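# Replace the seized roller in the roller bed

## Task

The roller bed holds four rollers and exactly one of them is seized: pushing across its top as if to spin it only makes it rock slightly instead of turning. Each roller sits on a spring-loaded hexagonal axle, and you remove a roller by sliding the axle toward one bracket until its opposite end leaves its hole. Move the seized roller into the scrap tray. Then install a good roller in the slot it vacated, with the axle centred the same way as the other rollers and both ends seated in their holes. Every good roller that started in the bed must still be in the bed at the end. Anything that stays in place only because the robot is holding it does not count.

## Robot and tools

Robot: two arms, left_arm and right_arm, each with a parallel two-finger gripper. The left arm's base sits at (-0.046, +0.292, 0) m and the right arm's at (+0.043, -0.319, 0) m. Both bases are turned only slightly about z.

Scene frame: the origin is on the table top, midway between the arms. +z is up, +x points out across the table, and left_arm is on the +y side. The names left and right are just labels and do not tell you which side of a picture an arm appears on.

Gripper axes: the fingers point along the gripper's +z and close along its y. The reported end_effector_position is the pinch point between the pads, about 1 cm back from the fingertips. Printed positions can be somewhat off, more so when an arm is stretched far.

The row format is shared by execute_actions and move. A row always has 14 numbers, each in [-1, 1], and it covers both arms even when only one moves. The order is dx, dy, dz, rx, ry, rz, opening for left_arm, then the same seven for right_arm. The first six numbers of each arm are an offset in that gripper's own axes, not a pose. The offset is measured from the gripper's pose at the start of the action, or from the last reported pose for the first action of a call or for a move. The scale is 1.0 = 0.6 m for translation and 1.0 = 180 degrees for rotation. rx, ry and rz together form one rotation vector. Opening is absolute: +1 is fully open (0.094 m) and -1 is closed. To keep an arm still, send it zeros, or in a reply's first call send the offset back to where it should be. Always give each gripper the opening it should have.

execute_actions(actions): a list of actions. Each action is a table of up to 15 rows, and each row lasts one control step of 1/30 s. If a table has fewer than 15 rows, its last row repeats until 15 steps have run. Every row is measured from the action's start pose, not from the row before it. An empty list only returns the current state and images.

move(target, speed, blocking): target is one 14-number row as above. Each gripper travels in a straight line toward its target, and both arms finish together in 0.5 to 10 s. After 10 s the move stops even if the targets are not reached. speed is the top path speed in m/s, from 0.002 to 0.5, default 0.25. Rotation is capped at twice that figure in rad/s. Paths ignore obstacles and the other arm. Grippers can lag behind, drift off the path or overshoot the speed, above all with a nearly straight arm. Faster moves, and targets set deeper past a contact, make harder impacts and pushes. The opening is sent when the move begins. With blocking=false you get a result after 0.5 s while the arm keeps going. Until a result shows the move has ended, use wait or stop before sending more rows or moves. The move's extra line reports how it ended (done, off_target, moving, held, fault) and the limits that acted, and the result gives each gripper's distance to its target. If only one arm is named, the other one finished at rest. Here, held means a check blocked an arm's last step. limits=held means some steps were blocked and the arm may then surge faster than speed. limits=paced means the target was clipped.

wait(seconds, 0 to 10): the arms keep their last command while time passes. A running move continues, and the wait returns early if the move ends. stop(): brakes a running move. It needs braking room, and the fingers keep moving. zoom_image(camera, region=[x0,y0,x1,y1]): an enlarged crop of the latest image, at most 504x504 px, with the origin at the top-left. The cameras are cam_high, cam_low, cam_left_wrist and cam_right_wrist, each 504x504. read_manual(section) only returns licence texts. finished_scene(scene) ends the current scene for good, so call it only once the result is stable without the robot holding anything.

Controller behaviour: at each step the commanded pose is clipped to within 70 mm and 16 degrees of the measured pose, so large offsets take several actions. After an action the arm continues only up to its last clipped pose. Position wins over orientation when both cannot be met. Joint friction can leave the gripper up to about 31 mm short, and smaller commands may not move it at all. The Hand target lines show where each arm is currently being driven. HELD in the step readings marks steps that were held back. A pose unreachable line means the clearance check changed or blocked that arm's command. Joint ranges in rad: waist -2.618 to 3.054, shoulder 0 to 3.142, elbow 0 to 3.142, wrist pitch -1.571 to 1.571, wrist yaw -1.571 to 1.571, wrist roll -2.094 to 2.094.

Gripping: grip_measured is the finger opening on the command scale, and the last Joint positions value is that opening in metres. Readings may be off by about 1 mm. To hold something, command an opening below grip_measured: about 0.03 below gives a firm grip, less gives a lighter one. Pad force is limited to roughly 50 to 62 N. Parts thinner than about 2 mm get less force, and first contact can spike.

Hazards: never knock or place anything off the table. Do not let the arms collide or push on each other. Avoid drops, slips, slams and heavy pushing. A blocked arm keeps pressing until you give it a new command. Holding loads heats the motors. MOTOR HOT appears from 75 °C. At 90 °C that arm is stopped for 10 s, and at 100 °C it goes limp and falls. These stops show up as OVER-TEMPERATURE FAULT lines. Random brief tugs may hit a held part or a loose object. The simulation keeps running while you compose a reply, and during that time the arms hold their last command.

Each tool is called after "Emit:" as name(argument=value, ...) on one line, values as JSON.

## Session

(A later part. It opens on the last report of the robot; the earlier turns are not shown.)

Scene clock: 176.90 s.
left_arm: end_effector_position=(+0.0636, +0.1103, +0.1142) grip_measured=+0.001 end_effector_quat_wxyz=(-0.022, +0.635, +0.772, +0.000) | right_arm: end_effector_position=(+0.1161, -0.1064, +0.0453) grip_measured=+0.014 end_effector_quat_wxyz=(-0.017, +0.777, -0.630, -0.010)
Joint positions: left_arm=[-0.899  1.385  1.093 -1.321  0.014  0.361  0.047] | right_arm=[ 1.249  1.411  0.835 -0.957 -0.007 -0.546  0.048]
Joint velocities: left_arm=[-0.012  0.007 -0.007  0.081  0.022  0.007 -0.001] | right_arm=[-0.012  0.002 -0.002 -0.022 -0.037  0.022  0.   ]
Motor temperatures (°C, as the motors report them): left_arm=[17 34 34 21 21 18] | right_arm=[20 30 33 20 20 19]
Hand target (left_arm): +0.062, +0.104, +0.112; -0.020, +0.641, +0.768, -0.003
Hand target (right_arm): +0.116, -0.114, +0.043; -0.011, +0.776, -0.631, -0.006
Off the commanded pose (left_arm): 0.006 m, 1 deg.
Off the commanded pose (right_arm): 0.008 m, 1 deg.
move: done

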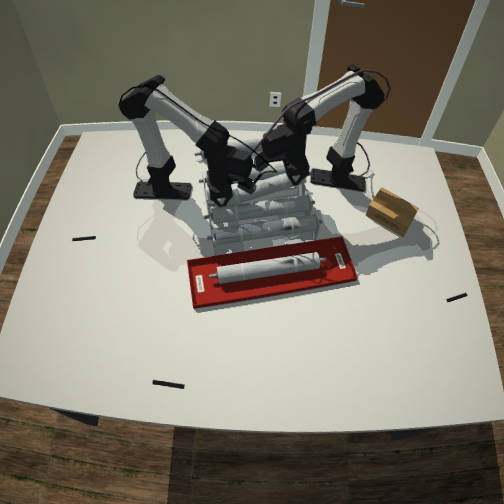

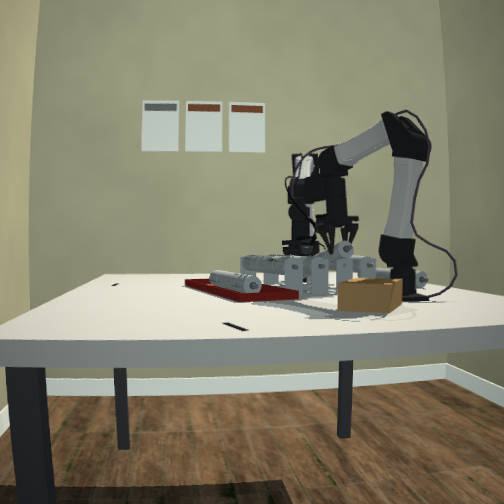

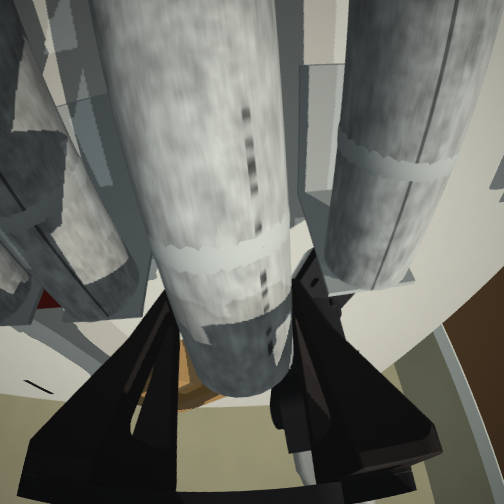

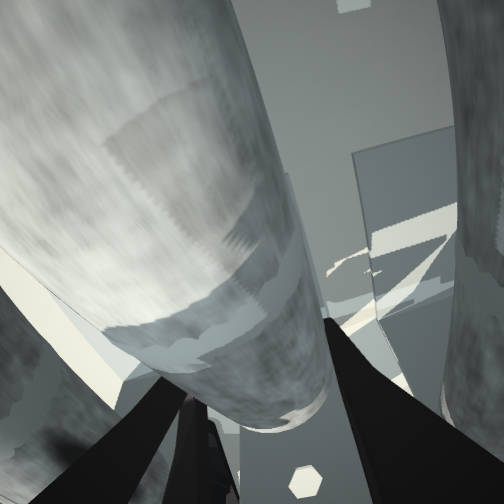

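Emit:
move(target=[-0.02,0.015,0,0,0,0,-0.08,0.02,-0.03,-0.02,0,0,0,-0.08], speed=0.02)

Emit:
move(target=[-0.02,0,0,0,0,0,-0.08,0.03,0,-0.065,0,0,0,-0.08], speed=0.007)

Scene clock: 180.63 s.
left_arm: end_effector_position=(+0.0668, +0.1094, +0.1135) grip_measured=+0.001 end_effector_quat_wxyz=(-0.036, +0.623, +0.781, +0.000) | right_arm: end_effector_position=(+0.1267, -0.1058, +0.0465) grip_measured=+0.014 end_effector_quat_wxyz=(-0.020, +0.787, -0.616, -0.030)
Joint positions: left_arm=[-0.882  1.42   1.118 -1.337  0.023  0.348  0.047] | right_arm=[ 1.176  1.411  0.838 -0.945 -0.048 -0.652  0.048]
Joint velocities: left_arm=[ 0.007 -0.007 -0.012 -0.051 -0.007  0.022 -0.001] | right_arm=[-0.017  0.002  0.002  0.007  0.037  0.037  0.   ]
Motor temperatures (°C, as the motors report them): left_arm=[17 33 34 21 21 18] | right_arm=[20 30 33 20 20 19]
Hand target (left_arm): +0.075, +0.101, +0.113; -0.022, +0.635, +0.772, +0.000
Hand target (right_arm): +0.135, -0.114, +0.057; -0.017, +0.777, -0.630, -0.011
Off the commanded pose (left_arm): 0.012 m, 2 deg.
Off the commanded pose (right_arm): 0.017 m, 3 deg.
move: off_target (left_arm, right_arm)

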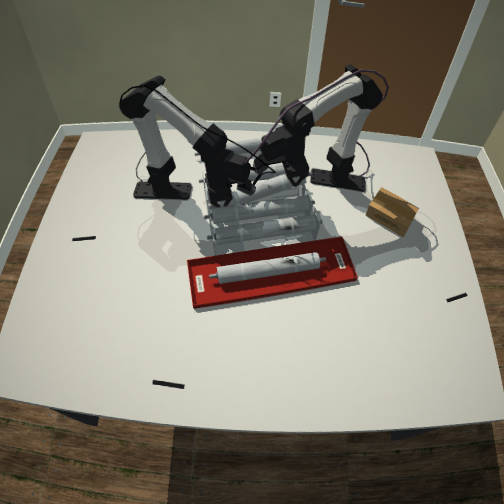

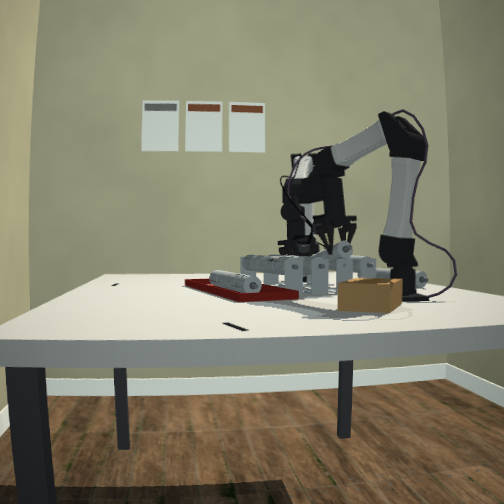

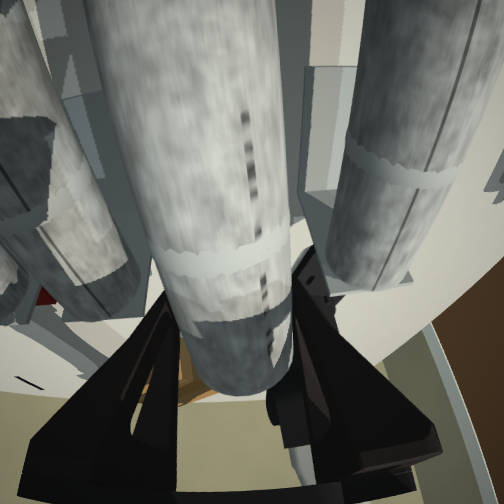

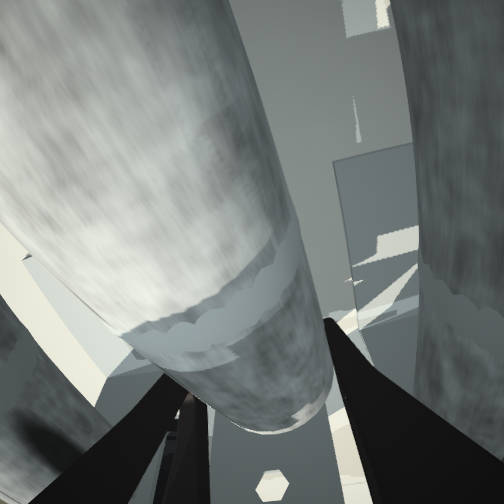

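Scene clock: 187.00 s.
left_arm: end_effector_position=(+0.0670, +0.1086, +0.1152) grip_measured=+0.001 end_effector_quat_wxyz=(-0.042, +0.619, +0.784, +0.002) | right_arm: end_effector_position=(+0.1290, -0.1104, +0.0661) grip_measured=+0.014 end_effector_quat_wxyz=(-0.029, +0.789, -0.612, -0.046)
Joint positions: left_arm=[-0.883  1.434  1.135 -1.353  0.023  0.337  0.047] | right_arm=[ 1.135  1.349  0.868 -1.012 -0.079 -0.7    0.048]
Joint velocities: left_arm=[-0.002 -0.007 -0.007 -0.051  0.007  0.022 -0.   ] | right_arm=[ 0.027 -0.002  0.002 -0.007  0.007 -0.037  0.001]
Motor temperatures (°C, as the motors report them): left_arm=[17 32 34 21 21 18] | right_arm=[20 30 34 20 20 19]
Hand target (left_arm): +0.069, +0.098, +0.113; -0.036, +0.623, +0.781, +0.000
Hand target (right_arm): +0.131, -0.124, +0.082; -0.021, +0.787, -0.616, -0.030
Off the commanded pose (left_arm): 0.011 m, 1 deg.
Off the commanded pose (right_arm): 0.024 m, 2 deg.
move: off_target (left_arm, right_arm)

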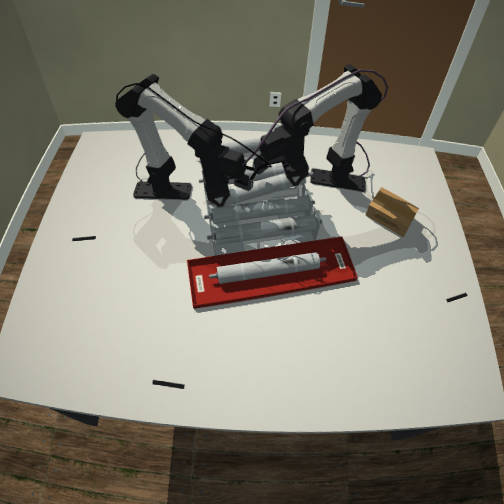

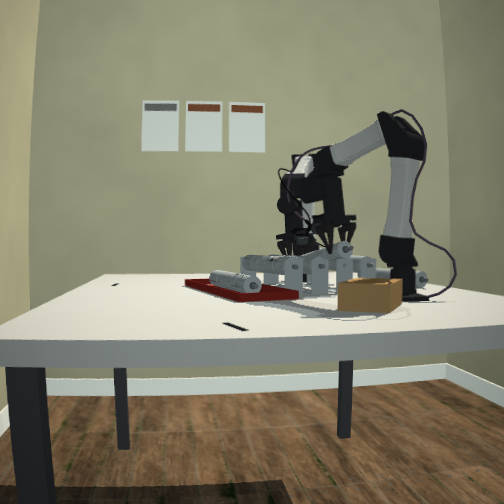

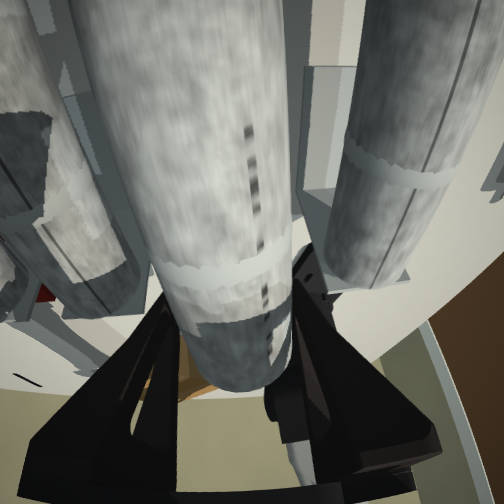

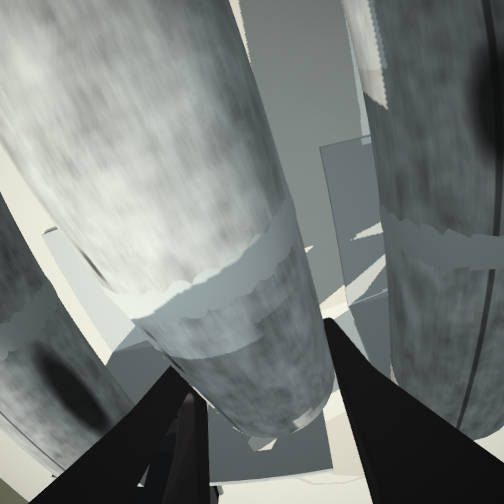

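Overshot +x by ~6 mm; go back while rising.

Emit:
move(target=[0,0,0,0,0,0,-0.08,0.01,0.028,-0.02,0,0,0,-0.08], speed=0.02)

Emit:
move(target=[-0.02,0,0,0,0,0,-0.08,0.03,0.005,-0.05,0,0,0,-0.08], speed=0.006)

Scene clock: 189.83 s.
left_arm: end_effector_position=(+0.0655, +0.1127, +0.1159) grip_measured=+0.000 end_effector_quat_wxyz=(-0.048, +0.624, +0.780, +0.007) | right_arm: end_effector_position=(+0.1232, -0.1076, +0.0706) grip_measured=+0.014 end_effector_quat_wxyz=(-0.042, +0.783, -0.618, -0.052)
Joint positions: left_arm=[-0.883  1.432  1.135 -1.37   0.017  0.351  0.047] | right_arm=[ 1.162  1.317  0.859 -1.006 -0.081 -0.656  0.048]
Joint velocities: left_arm=[-0.017  0.002  0.007  0.007  0.037 -0.051  0.   ] | right_arm=[ 0.012  0.017  0.017 -0.022  0.007 -0.066  0.   ]
Motor temperatures (°C, as the motors report them): left_arm=[17 32 34 21 21 18] | right_arm=[20 30 34 20 20 19]
Hand target (left_arm): +0.067, +0.109, +0.115; -0.042, +0.619, +0.784, +0.002
Hand target (right_arm): +0.115, -0.121, +0.076; -0.029, +0.789, -0.612, -0.046
Off the commanded pose (left_arm): 0.004 m, 1 deg.
Off the commanded pose (right_arm): 0.018 m, 2 deg.
move: off_target (right_arm)

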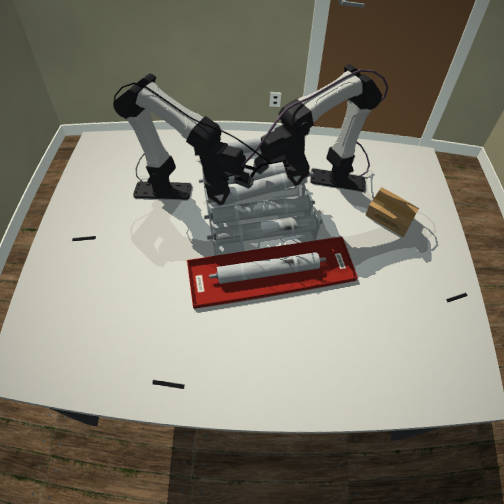

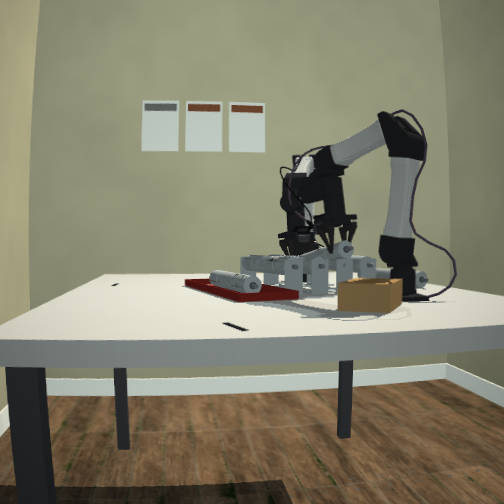

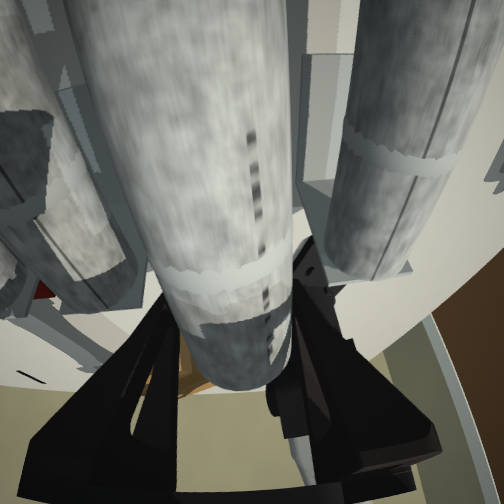

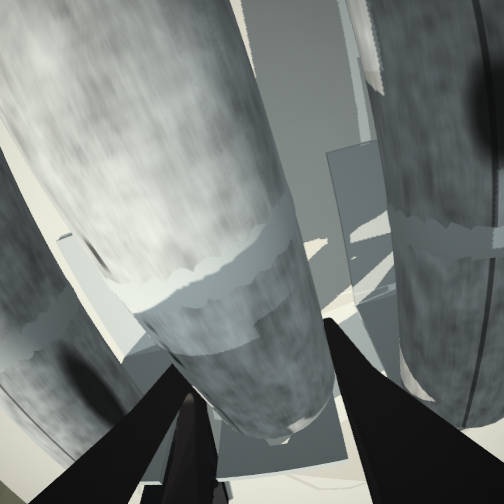

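Scene clock: 195.90 s.
left_arm: end_effector_position=(+0.0649, +0.1087, +0.1167) grip_measured=+0.000 end_effector_quat_wxyz=(-0.052, +0.628, +0.776, +0.006) | right_arm: end_effector_position=(+0.1212, -0.1141, +0.0812) grip_measured=+0.014 end_effector_quat_wxyz=(-0.046, +0.780, -0.620, -0.074)
Joint positions: left_arm=[-0.891  1.45   1.153 -1.377  0.023  0.354  0.047] | right_arm=[ 1.123  1.264  0.859 -1.045 -0.125 -0.684  0.048]
Joint velocities: left_arm=[-0.012 -0.017  0.012 -0.007  0.022 -0.066 -0.   ] | right_arm=[-0.007 -0.002  0.007 -0.007 -0.022 -0.007 -0.   ]
Motor temperatures (°C, as the motors report them): left_arm=[17 31 35 20 21 18] | right_arm=[20 30 34 20 20 19]
Hand target (left_arm): +0.068, +0.101, +0.115; -0.048, +0.624, +0.780, +0.007
Hand target (right_arm): +0.125, -0.128, +0.096; -0.043, +0.783, -0.618, -0.053
Off the commanded pose (left_arm): 0.008 m, 1 deg.
Off the commanded pose (right_arm): 0.023 m, 3 deg.
move: off_target (right_arm)

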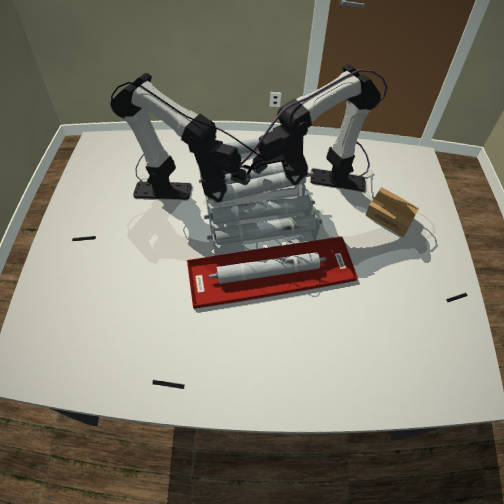

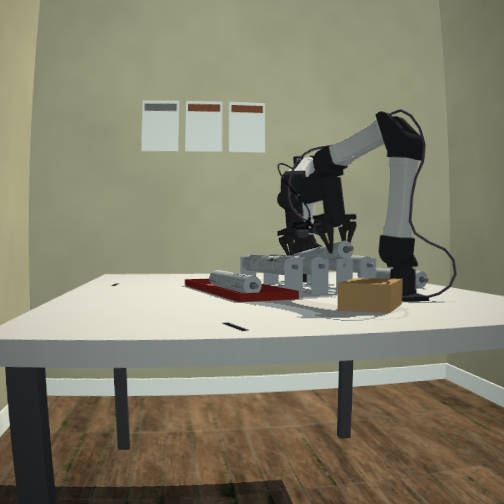

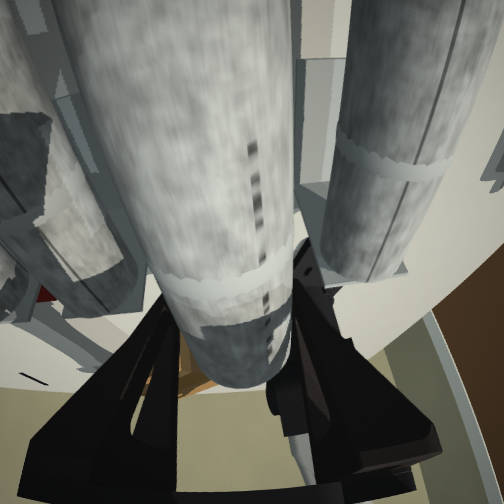

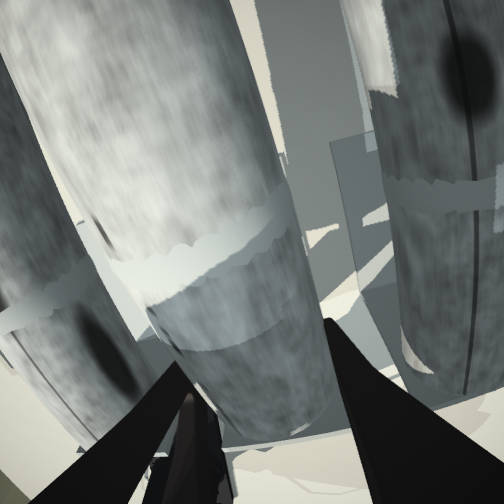

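Possibly caught. Push -y further.

Emit:
move(target=[-0.05,0.005,0.02,0,0,0,-0.08,0.05,0,0,0,0,0,-0.08], speed=0.015)

Emit:
zoom_image(camera="cam_high", region=[180,130,340,250])

Scene clock: 200.77 s.
left_arm: end_effector_position=(+0.0676, +0.0976, +0.1037) grip_measured=+0.000 end_effector_quat_wxyz=(-0.076, +0.627, +0.775, +0.014) | right_arm: end_effector_position=(+0.1243, -0.1258, +0.0782) grip_measured=+0.014 end_effector_quat_wxyz=(-0.054, +0.778, -0.618, -0.100)
Joint positions: left_arm=[-0.907  1.543  1.181 -1.361  0.024  0.338  0.047] | right_arm=[ 1.036  1.209  0.804 -1.032 -0.186 -0.766  0.048]
Joint velocities: left_arm=[-0.002 -0.017 -0.002 -0.051 -0.037 -0.007  0.   ] | right_arm=[-0.012  0.002  0.007 -0.022 -0.007 -0.066 -0.   ]
Motor temperatures (°C, as the motors report them): left_arm=[17 31 35 20 21 18] | right_arm=[20 30 34 20 20 19]
Hand target (left_arm): +0.073, +0.082, +0.102; -0.053, +0.628, +0.776, +0.005
Hand target (right_arm): +0.128, -0.142, +0.076; -0.046, +0.780, -0.620, -0.074
Off the commanded pose (left_arm): 0.018 m, 3 deg.
Off the commanded pose (right_arm): 0.018 m, 3 deg.
move: off_target (left_arm, right_arm)

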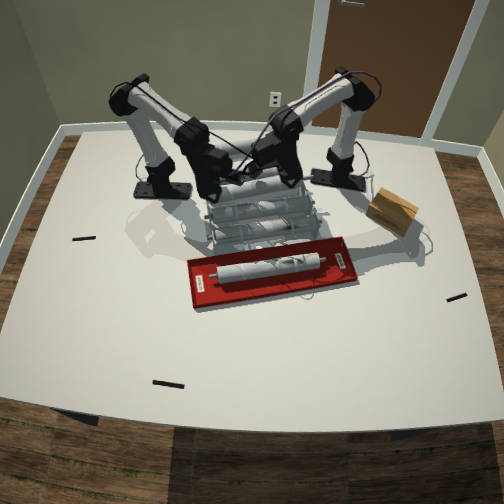

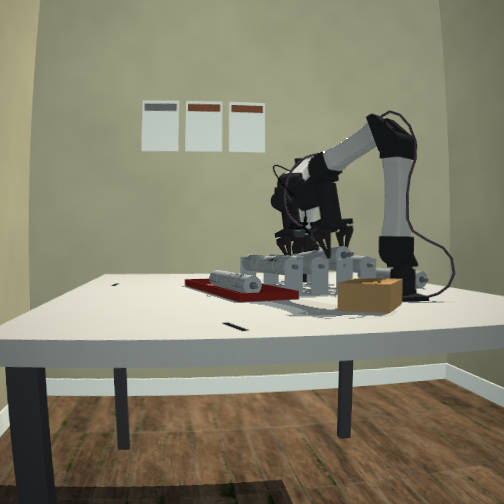

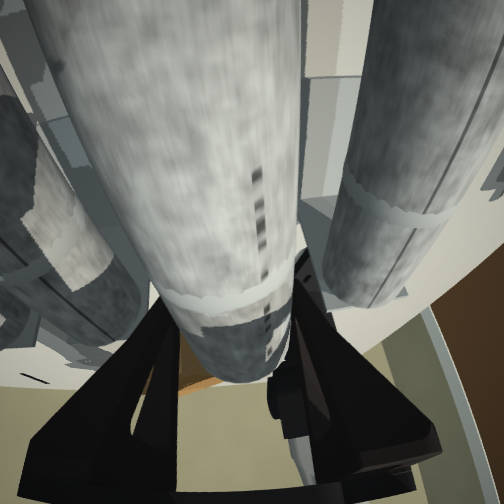

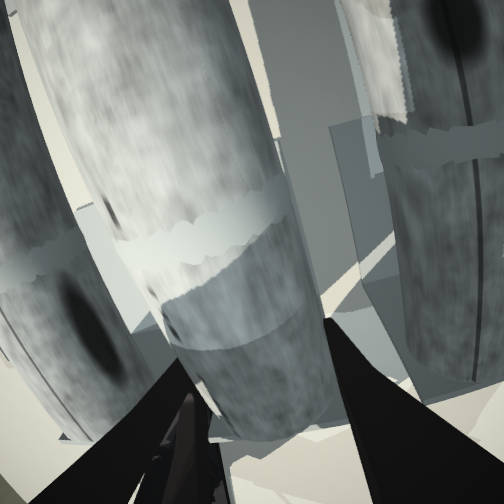

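Region (180, 130, 340, 250) of cam_high's 504x504 image, scaled by 3.150, with more detail than that image has; it fills the top 378 rows of this view, and the rest is white.

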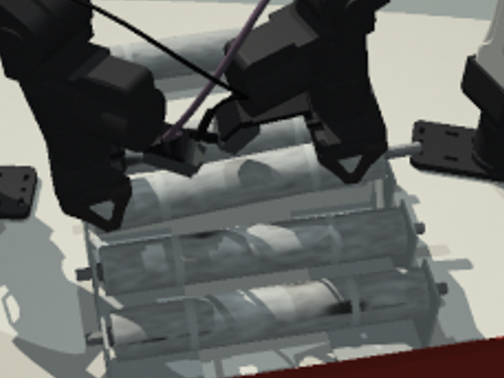

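Emit:
execute_actions(actions=[])

Scene clock: 209.40 s.
left_arm: end_effector_position=(+0.0676, +0.0976, +0.1037) grip_measured=+0.000 end_effector_quat_wxyz=(-0.076, +0.627, +0.775, +0.014) | right_arm: end_effector_position=(+0.1242, -0.1257, +0.0783) grip_measured=+0.014 end_effector_quat_wxyz=(-0.054, +0.778, -0.618, -0.100)
Joint positions: left_arm=[-0.907  1.543  1.181 -1.361  0.024  0.338  0.047] | right_arm=[ 1.036  1.209  0.804 -1.032 -0.186 -0.767  0.048]
Joint velocities: left_arm=[ 0.002 -0.002 -0.017  0.037  0.007  0.007 -0.   ] | right_arm=[-0.012  0.017 -0.002 -0.022 -0.066  0.081  0.001]
Motor temperatures (°C, as the motors report them): left_arm=[17 30 35 20 21 18] | right_arm=[20 30 34 20 20 19]
Hand target (left_arm): +0.073, +0.082, +0.102; -0.053, +0.628, +0.776, +0.005
Hand target (right_arm): +0.128, -0.142, +0.076; -0.046, +0.780, -0.619, -0.074
Off the commanded pose (left_arm): 0.018 m, 3 deg.
Off the commanded pose (right_arm): 0.018 m, 3 deg.

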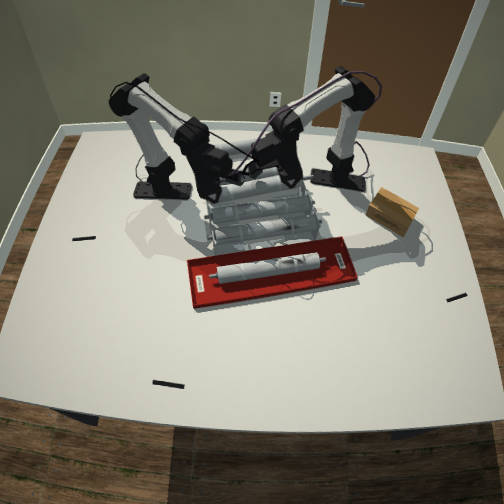

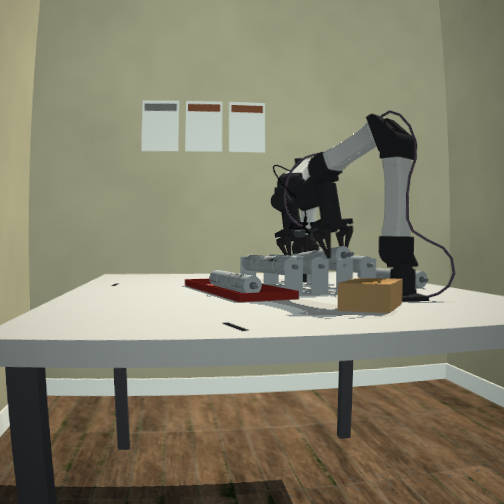

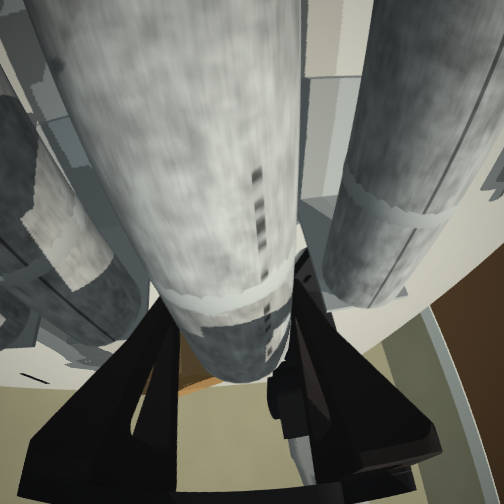

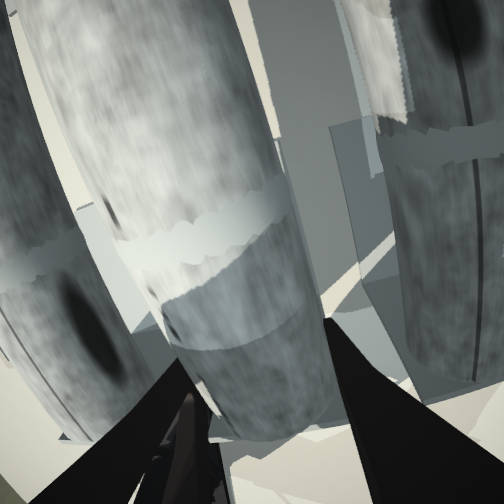

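Lower right slowly while pressing.

Emit:
move(target=[-0.025,0,0,0,0,0,-0.08, 0.025,0,0.04,0,0,0,-0.08], speed=0.006)

Emit:
zoom_image(camera="cam_high", region=[180,130,340,250])

Emit:
zoom_image(camera="cam_low", region=[230,220,390,300])

Scene clock: 217.97 s.
left_arm: end_effector_position=(+0.0655, +0.1034, +0.1021) grip_measured=+0.000 end_effector_quat_wxyz=(-0.100, +0.624, +0.774, +0.031) | right_arm: end_effector_position=(+0.1226, -0.1202, +0.0774) grip_measured=+0.014 end_effector_quat_wxyz=(-0.074, +0.774, -0.615, -0.129)
Joint positions: left_arm=[-0.911  1.574  1.196 -1.401  0.011  0.33   0.047] | right_arm=[ 1.011  1.182  0.77  -0.982 -0.243 -0.783  0.048]
Joint velocities: left_arm=[-0.007 -0.017  0.007 -0.007  0.022  0.007  0.001] | right_arm=[-0.002 -0.017 -0.012  0.007 -0.066 -0.037  0.   ]
Motor temperatures (°C, as the motors report them): left_arm=[17 30 35 20 21 18] | right_arm=[20 29 33 21 20 19]
Hand target (left_arm): +0.070, +0.084, +0.102; -0.076, +0.627, +0.775, +0.014
Hand target (right_arm): +0.124, -0.136, +0.054; -0.053, +0.778, -0.618, -0.101
Off the commanded pose (left_arm): 0.021 m, 3 deg.
Off the commanded pose (right_arm): 0.030 m, 4 deg.
move: off_target (left_arm, right_arm)

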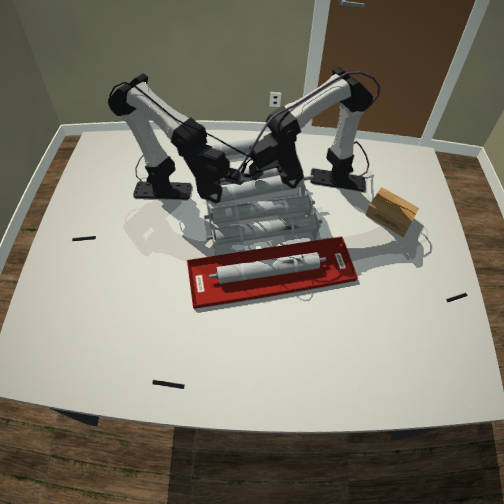

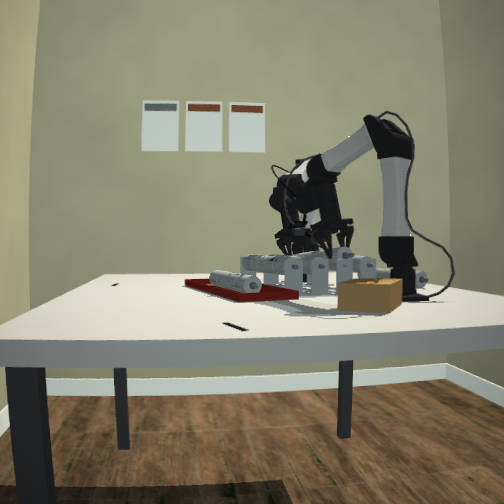

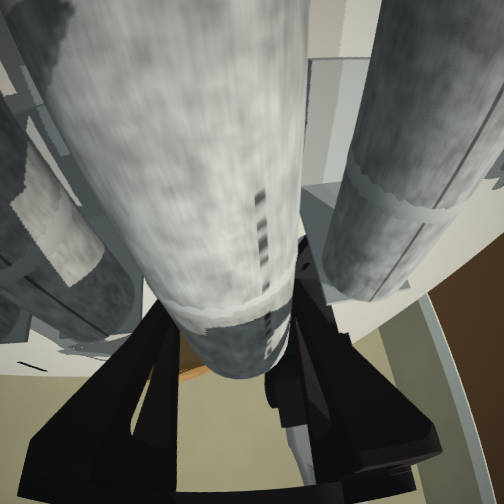

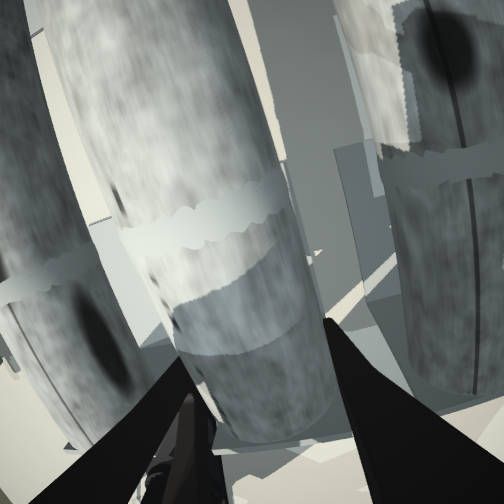

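Region (180, 130, 340, 250) of cam_high's 504x504 image, scaled by 3.150, with more detail than that image has; it fills the top 378 rows of this view, and the rest is white.

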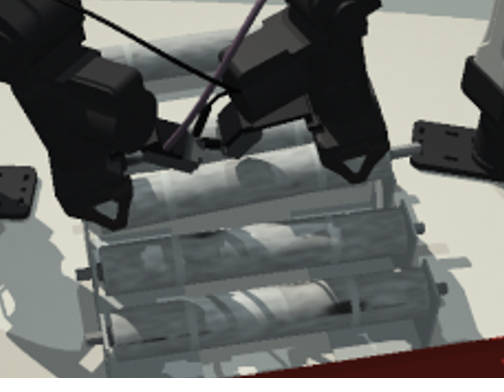

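Region (230, 220, 390, 300) of cam_low's 504x504 image, scaled by 3.150, with more detail than that image has.

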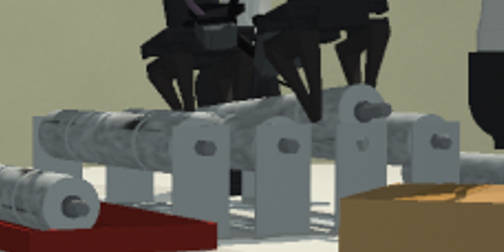

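Emit:
move(target=[-0.04,0,0.04,0,0,0,-0.08, 0.04,0,0,0,0,0,-0.08], speed=0.01)

Emit:
zoom_image(camera="cam_high", region=[180,130,340,250])

Emit:
zoom_image(camera="cam_low", region=[230,220,390,300])

Scene clock: 225.30 s.
left_arm: end_effector_position=(+0.0641, +0.1019, +0.1008) grip_measured=-0.001 end_effector_quat_wxyz=(-0.102, +0.622, +0.776, +0.030) | right_arm: end_effector_position=(+0.1236, -0.1221, +0.0785) grip_measured=+0.014 end_effector_quat_wxyz=(-0.090, +0.772, -0.608, -0.162)
Joint positions: left_arm=[-0.917  1.58   1.196 -1.398  0.015  0.32   0.047] | right_arm=[ 0.94   1.15   0.737 -0.965 -0.321 -0.851  0.048]
Joint velocities: left_arm=[ 0.007 -0.002  0.012 -0.007 -0.051 -0.007 -0.001] | right_arm=[-0.007 -0.017  0.002  0.051  0.022 -0.022 -0.001]
Motor temperatures (°C, as the motors report them): left_arm=[17 30 35 20 21 18] | right_arm=[20 28 32 21 20 19]
Hand target (left_arm): +0.066, +0.087, +0.076; -0.101, +0.624, +0.774, +0.030
Hand target (right_arm): +0.127, -0.141, +0.071; -0.074, +0.774, -0.615, -0.130
Off the commanded pose (left_arm): 0.032 m, 0 deg.
Off the commanded pose (right_arm): 0.022 m, 4 deg.
move: off_target (left_arm, right_arm)

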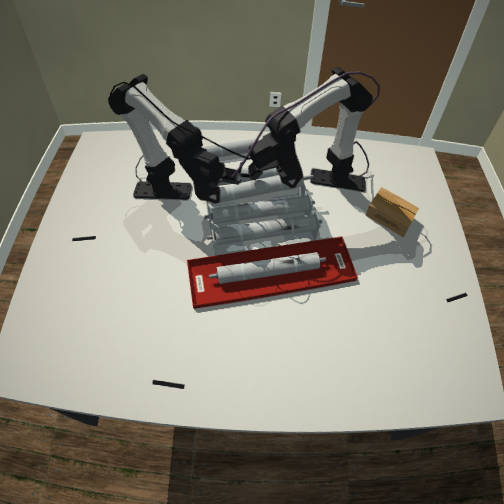

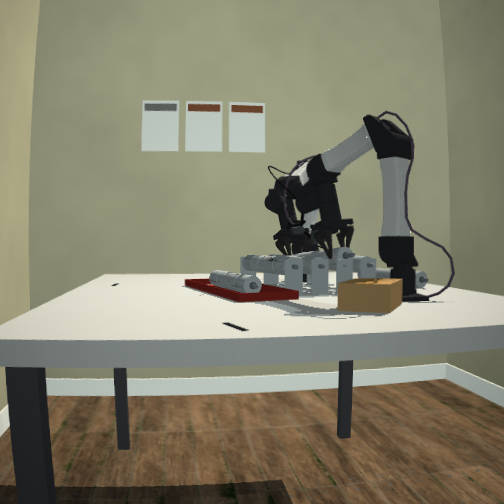

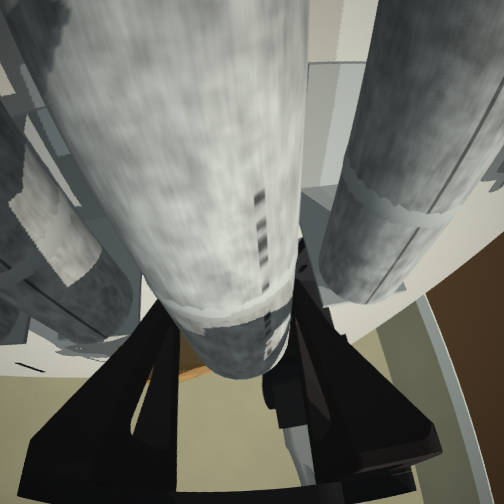

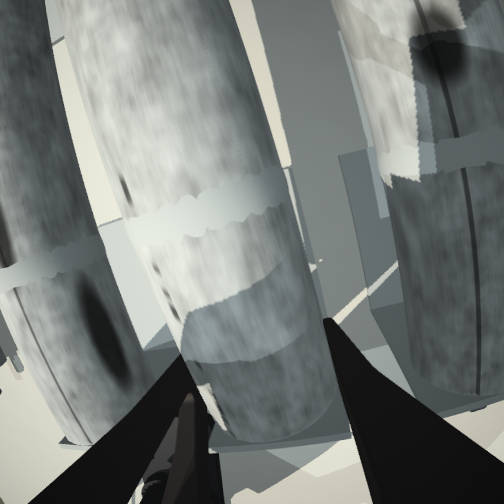

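Region (180, 130, 340, 250) of cam_high's 504x504 image, scaled by 3.150, with more detail than that image has; it fills the top 378 rows of this view, and the rest is white.

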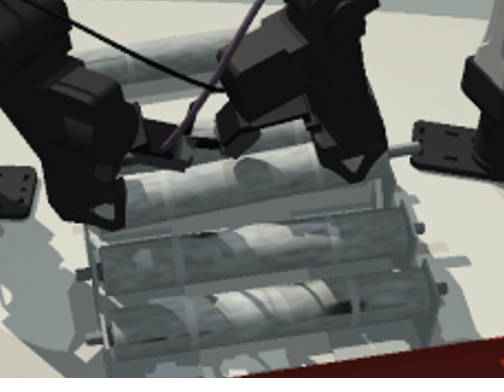

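Region (230, 220, 390, 300) of cam_low's 504x504 image, scaled by 3.150, with more detail than that image has.

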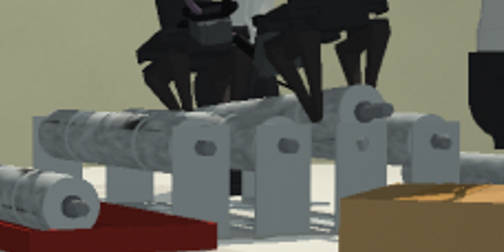

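Emit:
move(target=[-0.02,0,0,0,0,0,-0.08, 0,0,0,0,0,0,0.5])

Emit:
move(target=[0,0,0,0,0,0,-0.08, 0.05,0,-0.15,0,0,0,0.5], speed=0.1)

Emit:
zoom_image(camera="cam_high", region=[180,130,340,250])

Scene clock: 228.83 s.
left_arm: end_effector_position=(+0.0636, +0.1031, +0.1018) grip_measured=-0.001 end_effector_quat_wxyz=(-0.112, +0.621, +0.775, +0.035) | right_arm: end_effector_position=(+0.1235, -0.1218, +0.0786) grip_measured=+0.498 end_effector_quat_wxyz=(-0.090, +0.772, -0.608, -0.163)
Joint positions: left_arm=[-0.917  1.596  1.211 -1.421  0.014  0.319  0.047] | right_arm=[ 0.94   1.15   0.737 -0.964 -0.323 -0.851  0.07 ]
Joint velocities: left_arm=[-0.007 -0.017 -0.012  0.081  0.037 -0.051 -0.   ] | right_arm=[-0.012 -0.002 -0.002 -0.037 -0.022  0.007 -0.001]
Motor temperatures (°C, as the motors report them): left_arm=[17 30 35 20 21 18] | right_arm=[20 28 32 21 20 19]
Hand target (left_arm): +0.066, +0.091, +0.098; -0.102, +0.622, +0.776, +0.030
Hand target (right_arm): +0.124, -0.122, +0.079; -0.090, +0.772, -0.608, -0.163
Off the commanded pose (left_arm): 0.014 m, 1 deg.
Off the commanded pose (right_arm): 0.000 m, 0 deg.
move: off_target (left_arm)

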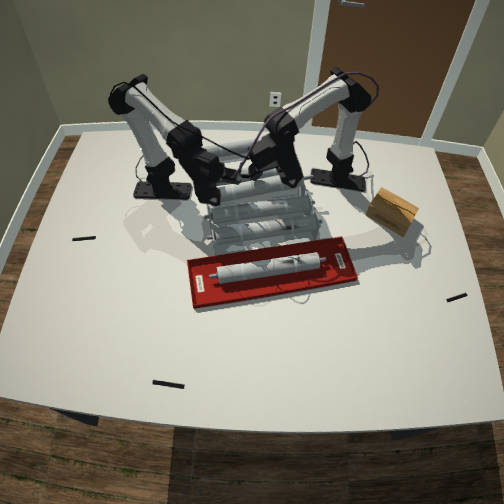

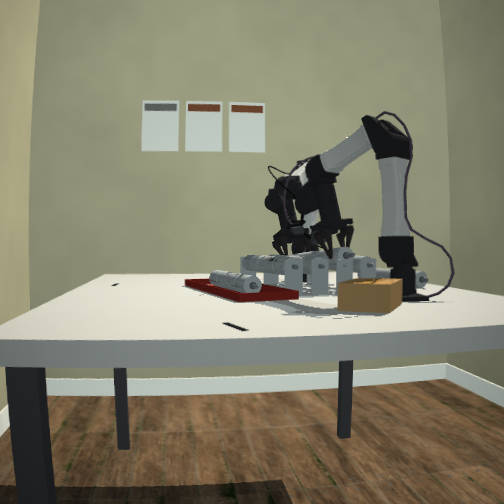

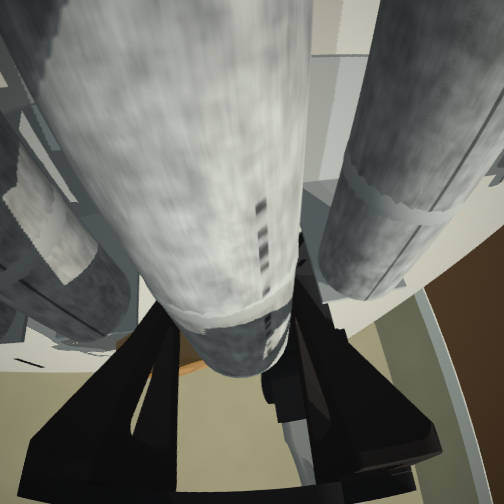

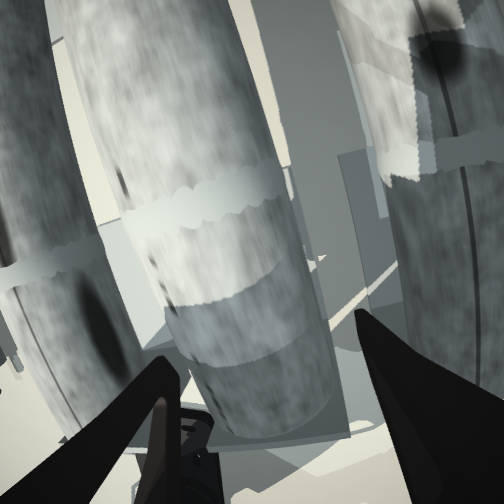

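Scene clock: 230.37 s.
left_arm: end_effector_position=(+0.0636, +0.1033, +0.1019) grip_measured=-0.001 end_effector_quat_wxyz=(-0.113, +0.621, +0.775, +0.035) | right_arm: end_effector_position=(+0.1440, -0.1763, +0.1461) grip_measured=+0.498 end_effector_quat_wxyz=(-0.088, +0.771, -0.609, -0.163)
Joint positions: left_arm=[-0.917  1.596  1.211 -1.421  0.013  0.319  0.047] | right_arm=[ 0.613  1.086  0.977 -1.388 -0.365 -1.193  0.07 ]
Joint velocities: left_arm=[-0.002 -0.017  0.002 -0.066  0.007 -0.007 -0.001] | right_arm=[ 0.002 -0.007  0.007 -0.081  0.022 -0.007  0.   ]
Motor temperatures (°C, as the motors report them): left_arm=[17 30 35 20 21 18] | right_arm=[20 28 32 21 20 19]
Hand target (left_arm): +0.064, +0.103, +0.102; -0.112, +0.621, +0.775, +0.035
Hand target (right_arm): +0.143, -0.177, +0.152; -0.093, +0.771, -0.608, -0.164
Off the commanded pose (left_arm): 0.000 m, 0 deg.
Off the commanded pose (right_arm): 0.006 m, 0 deg.
move: done

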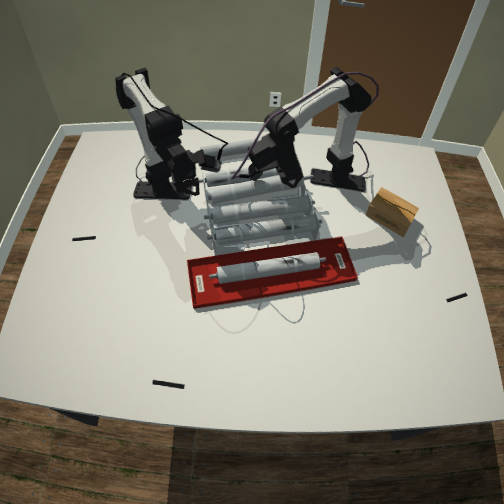

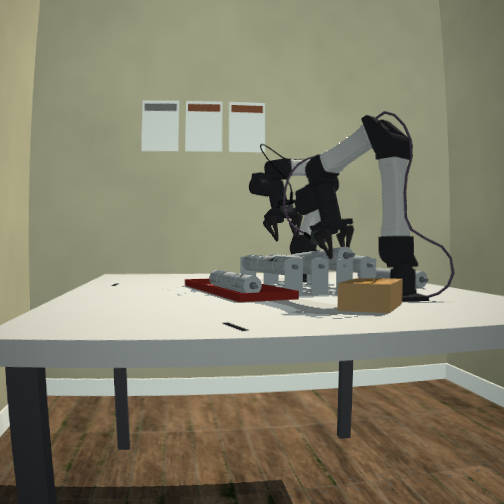

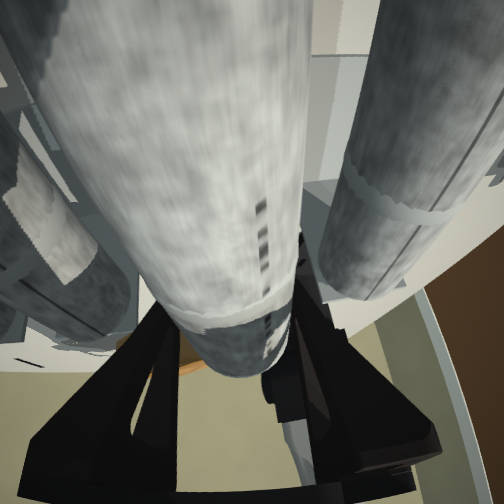

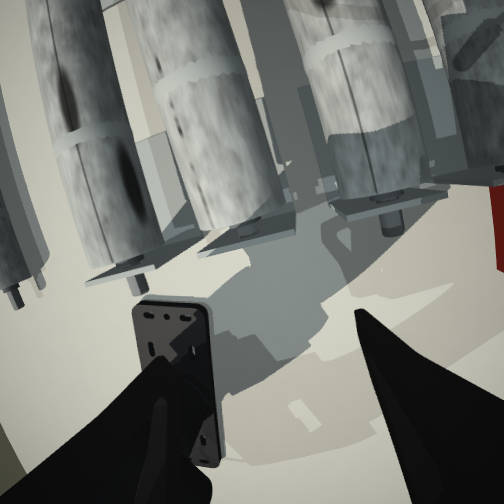

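Region (180, 130, 340, 250) of cam_high's 504x504 image, scaled by 3.150, with more detail than that image has; it fills the top 378 rows of this view, and the rest is white.

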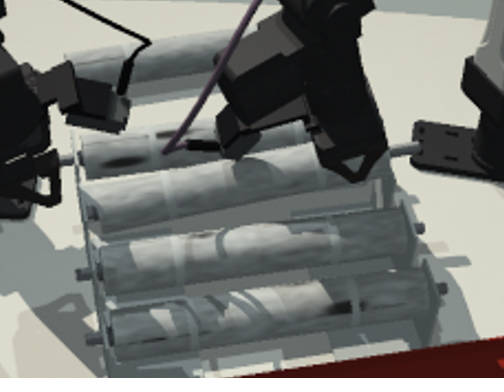

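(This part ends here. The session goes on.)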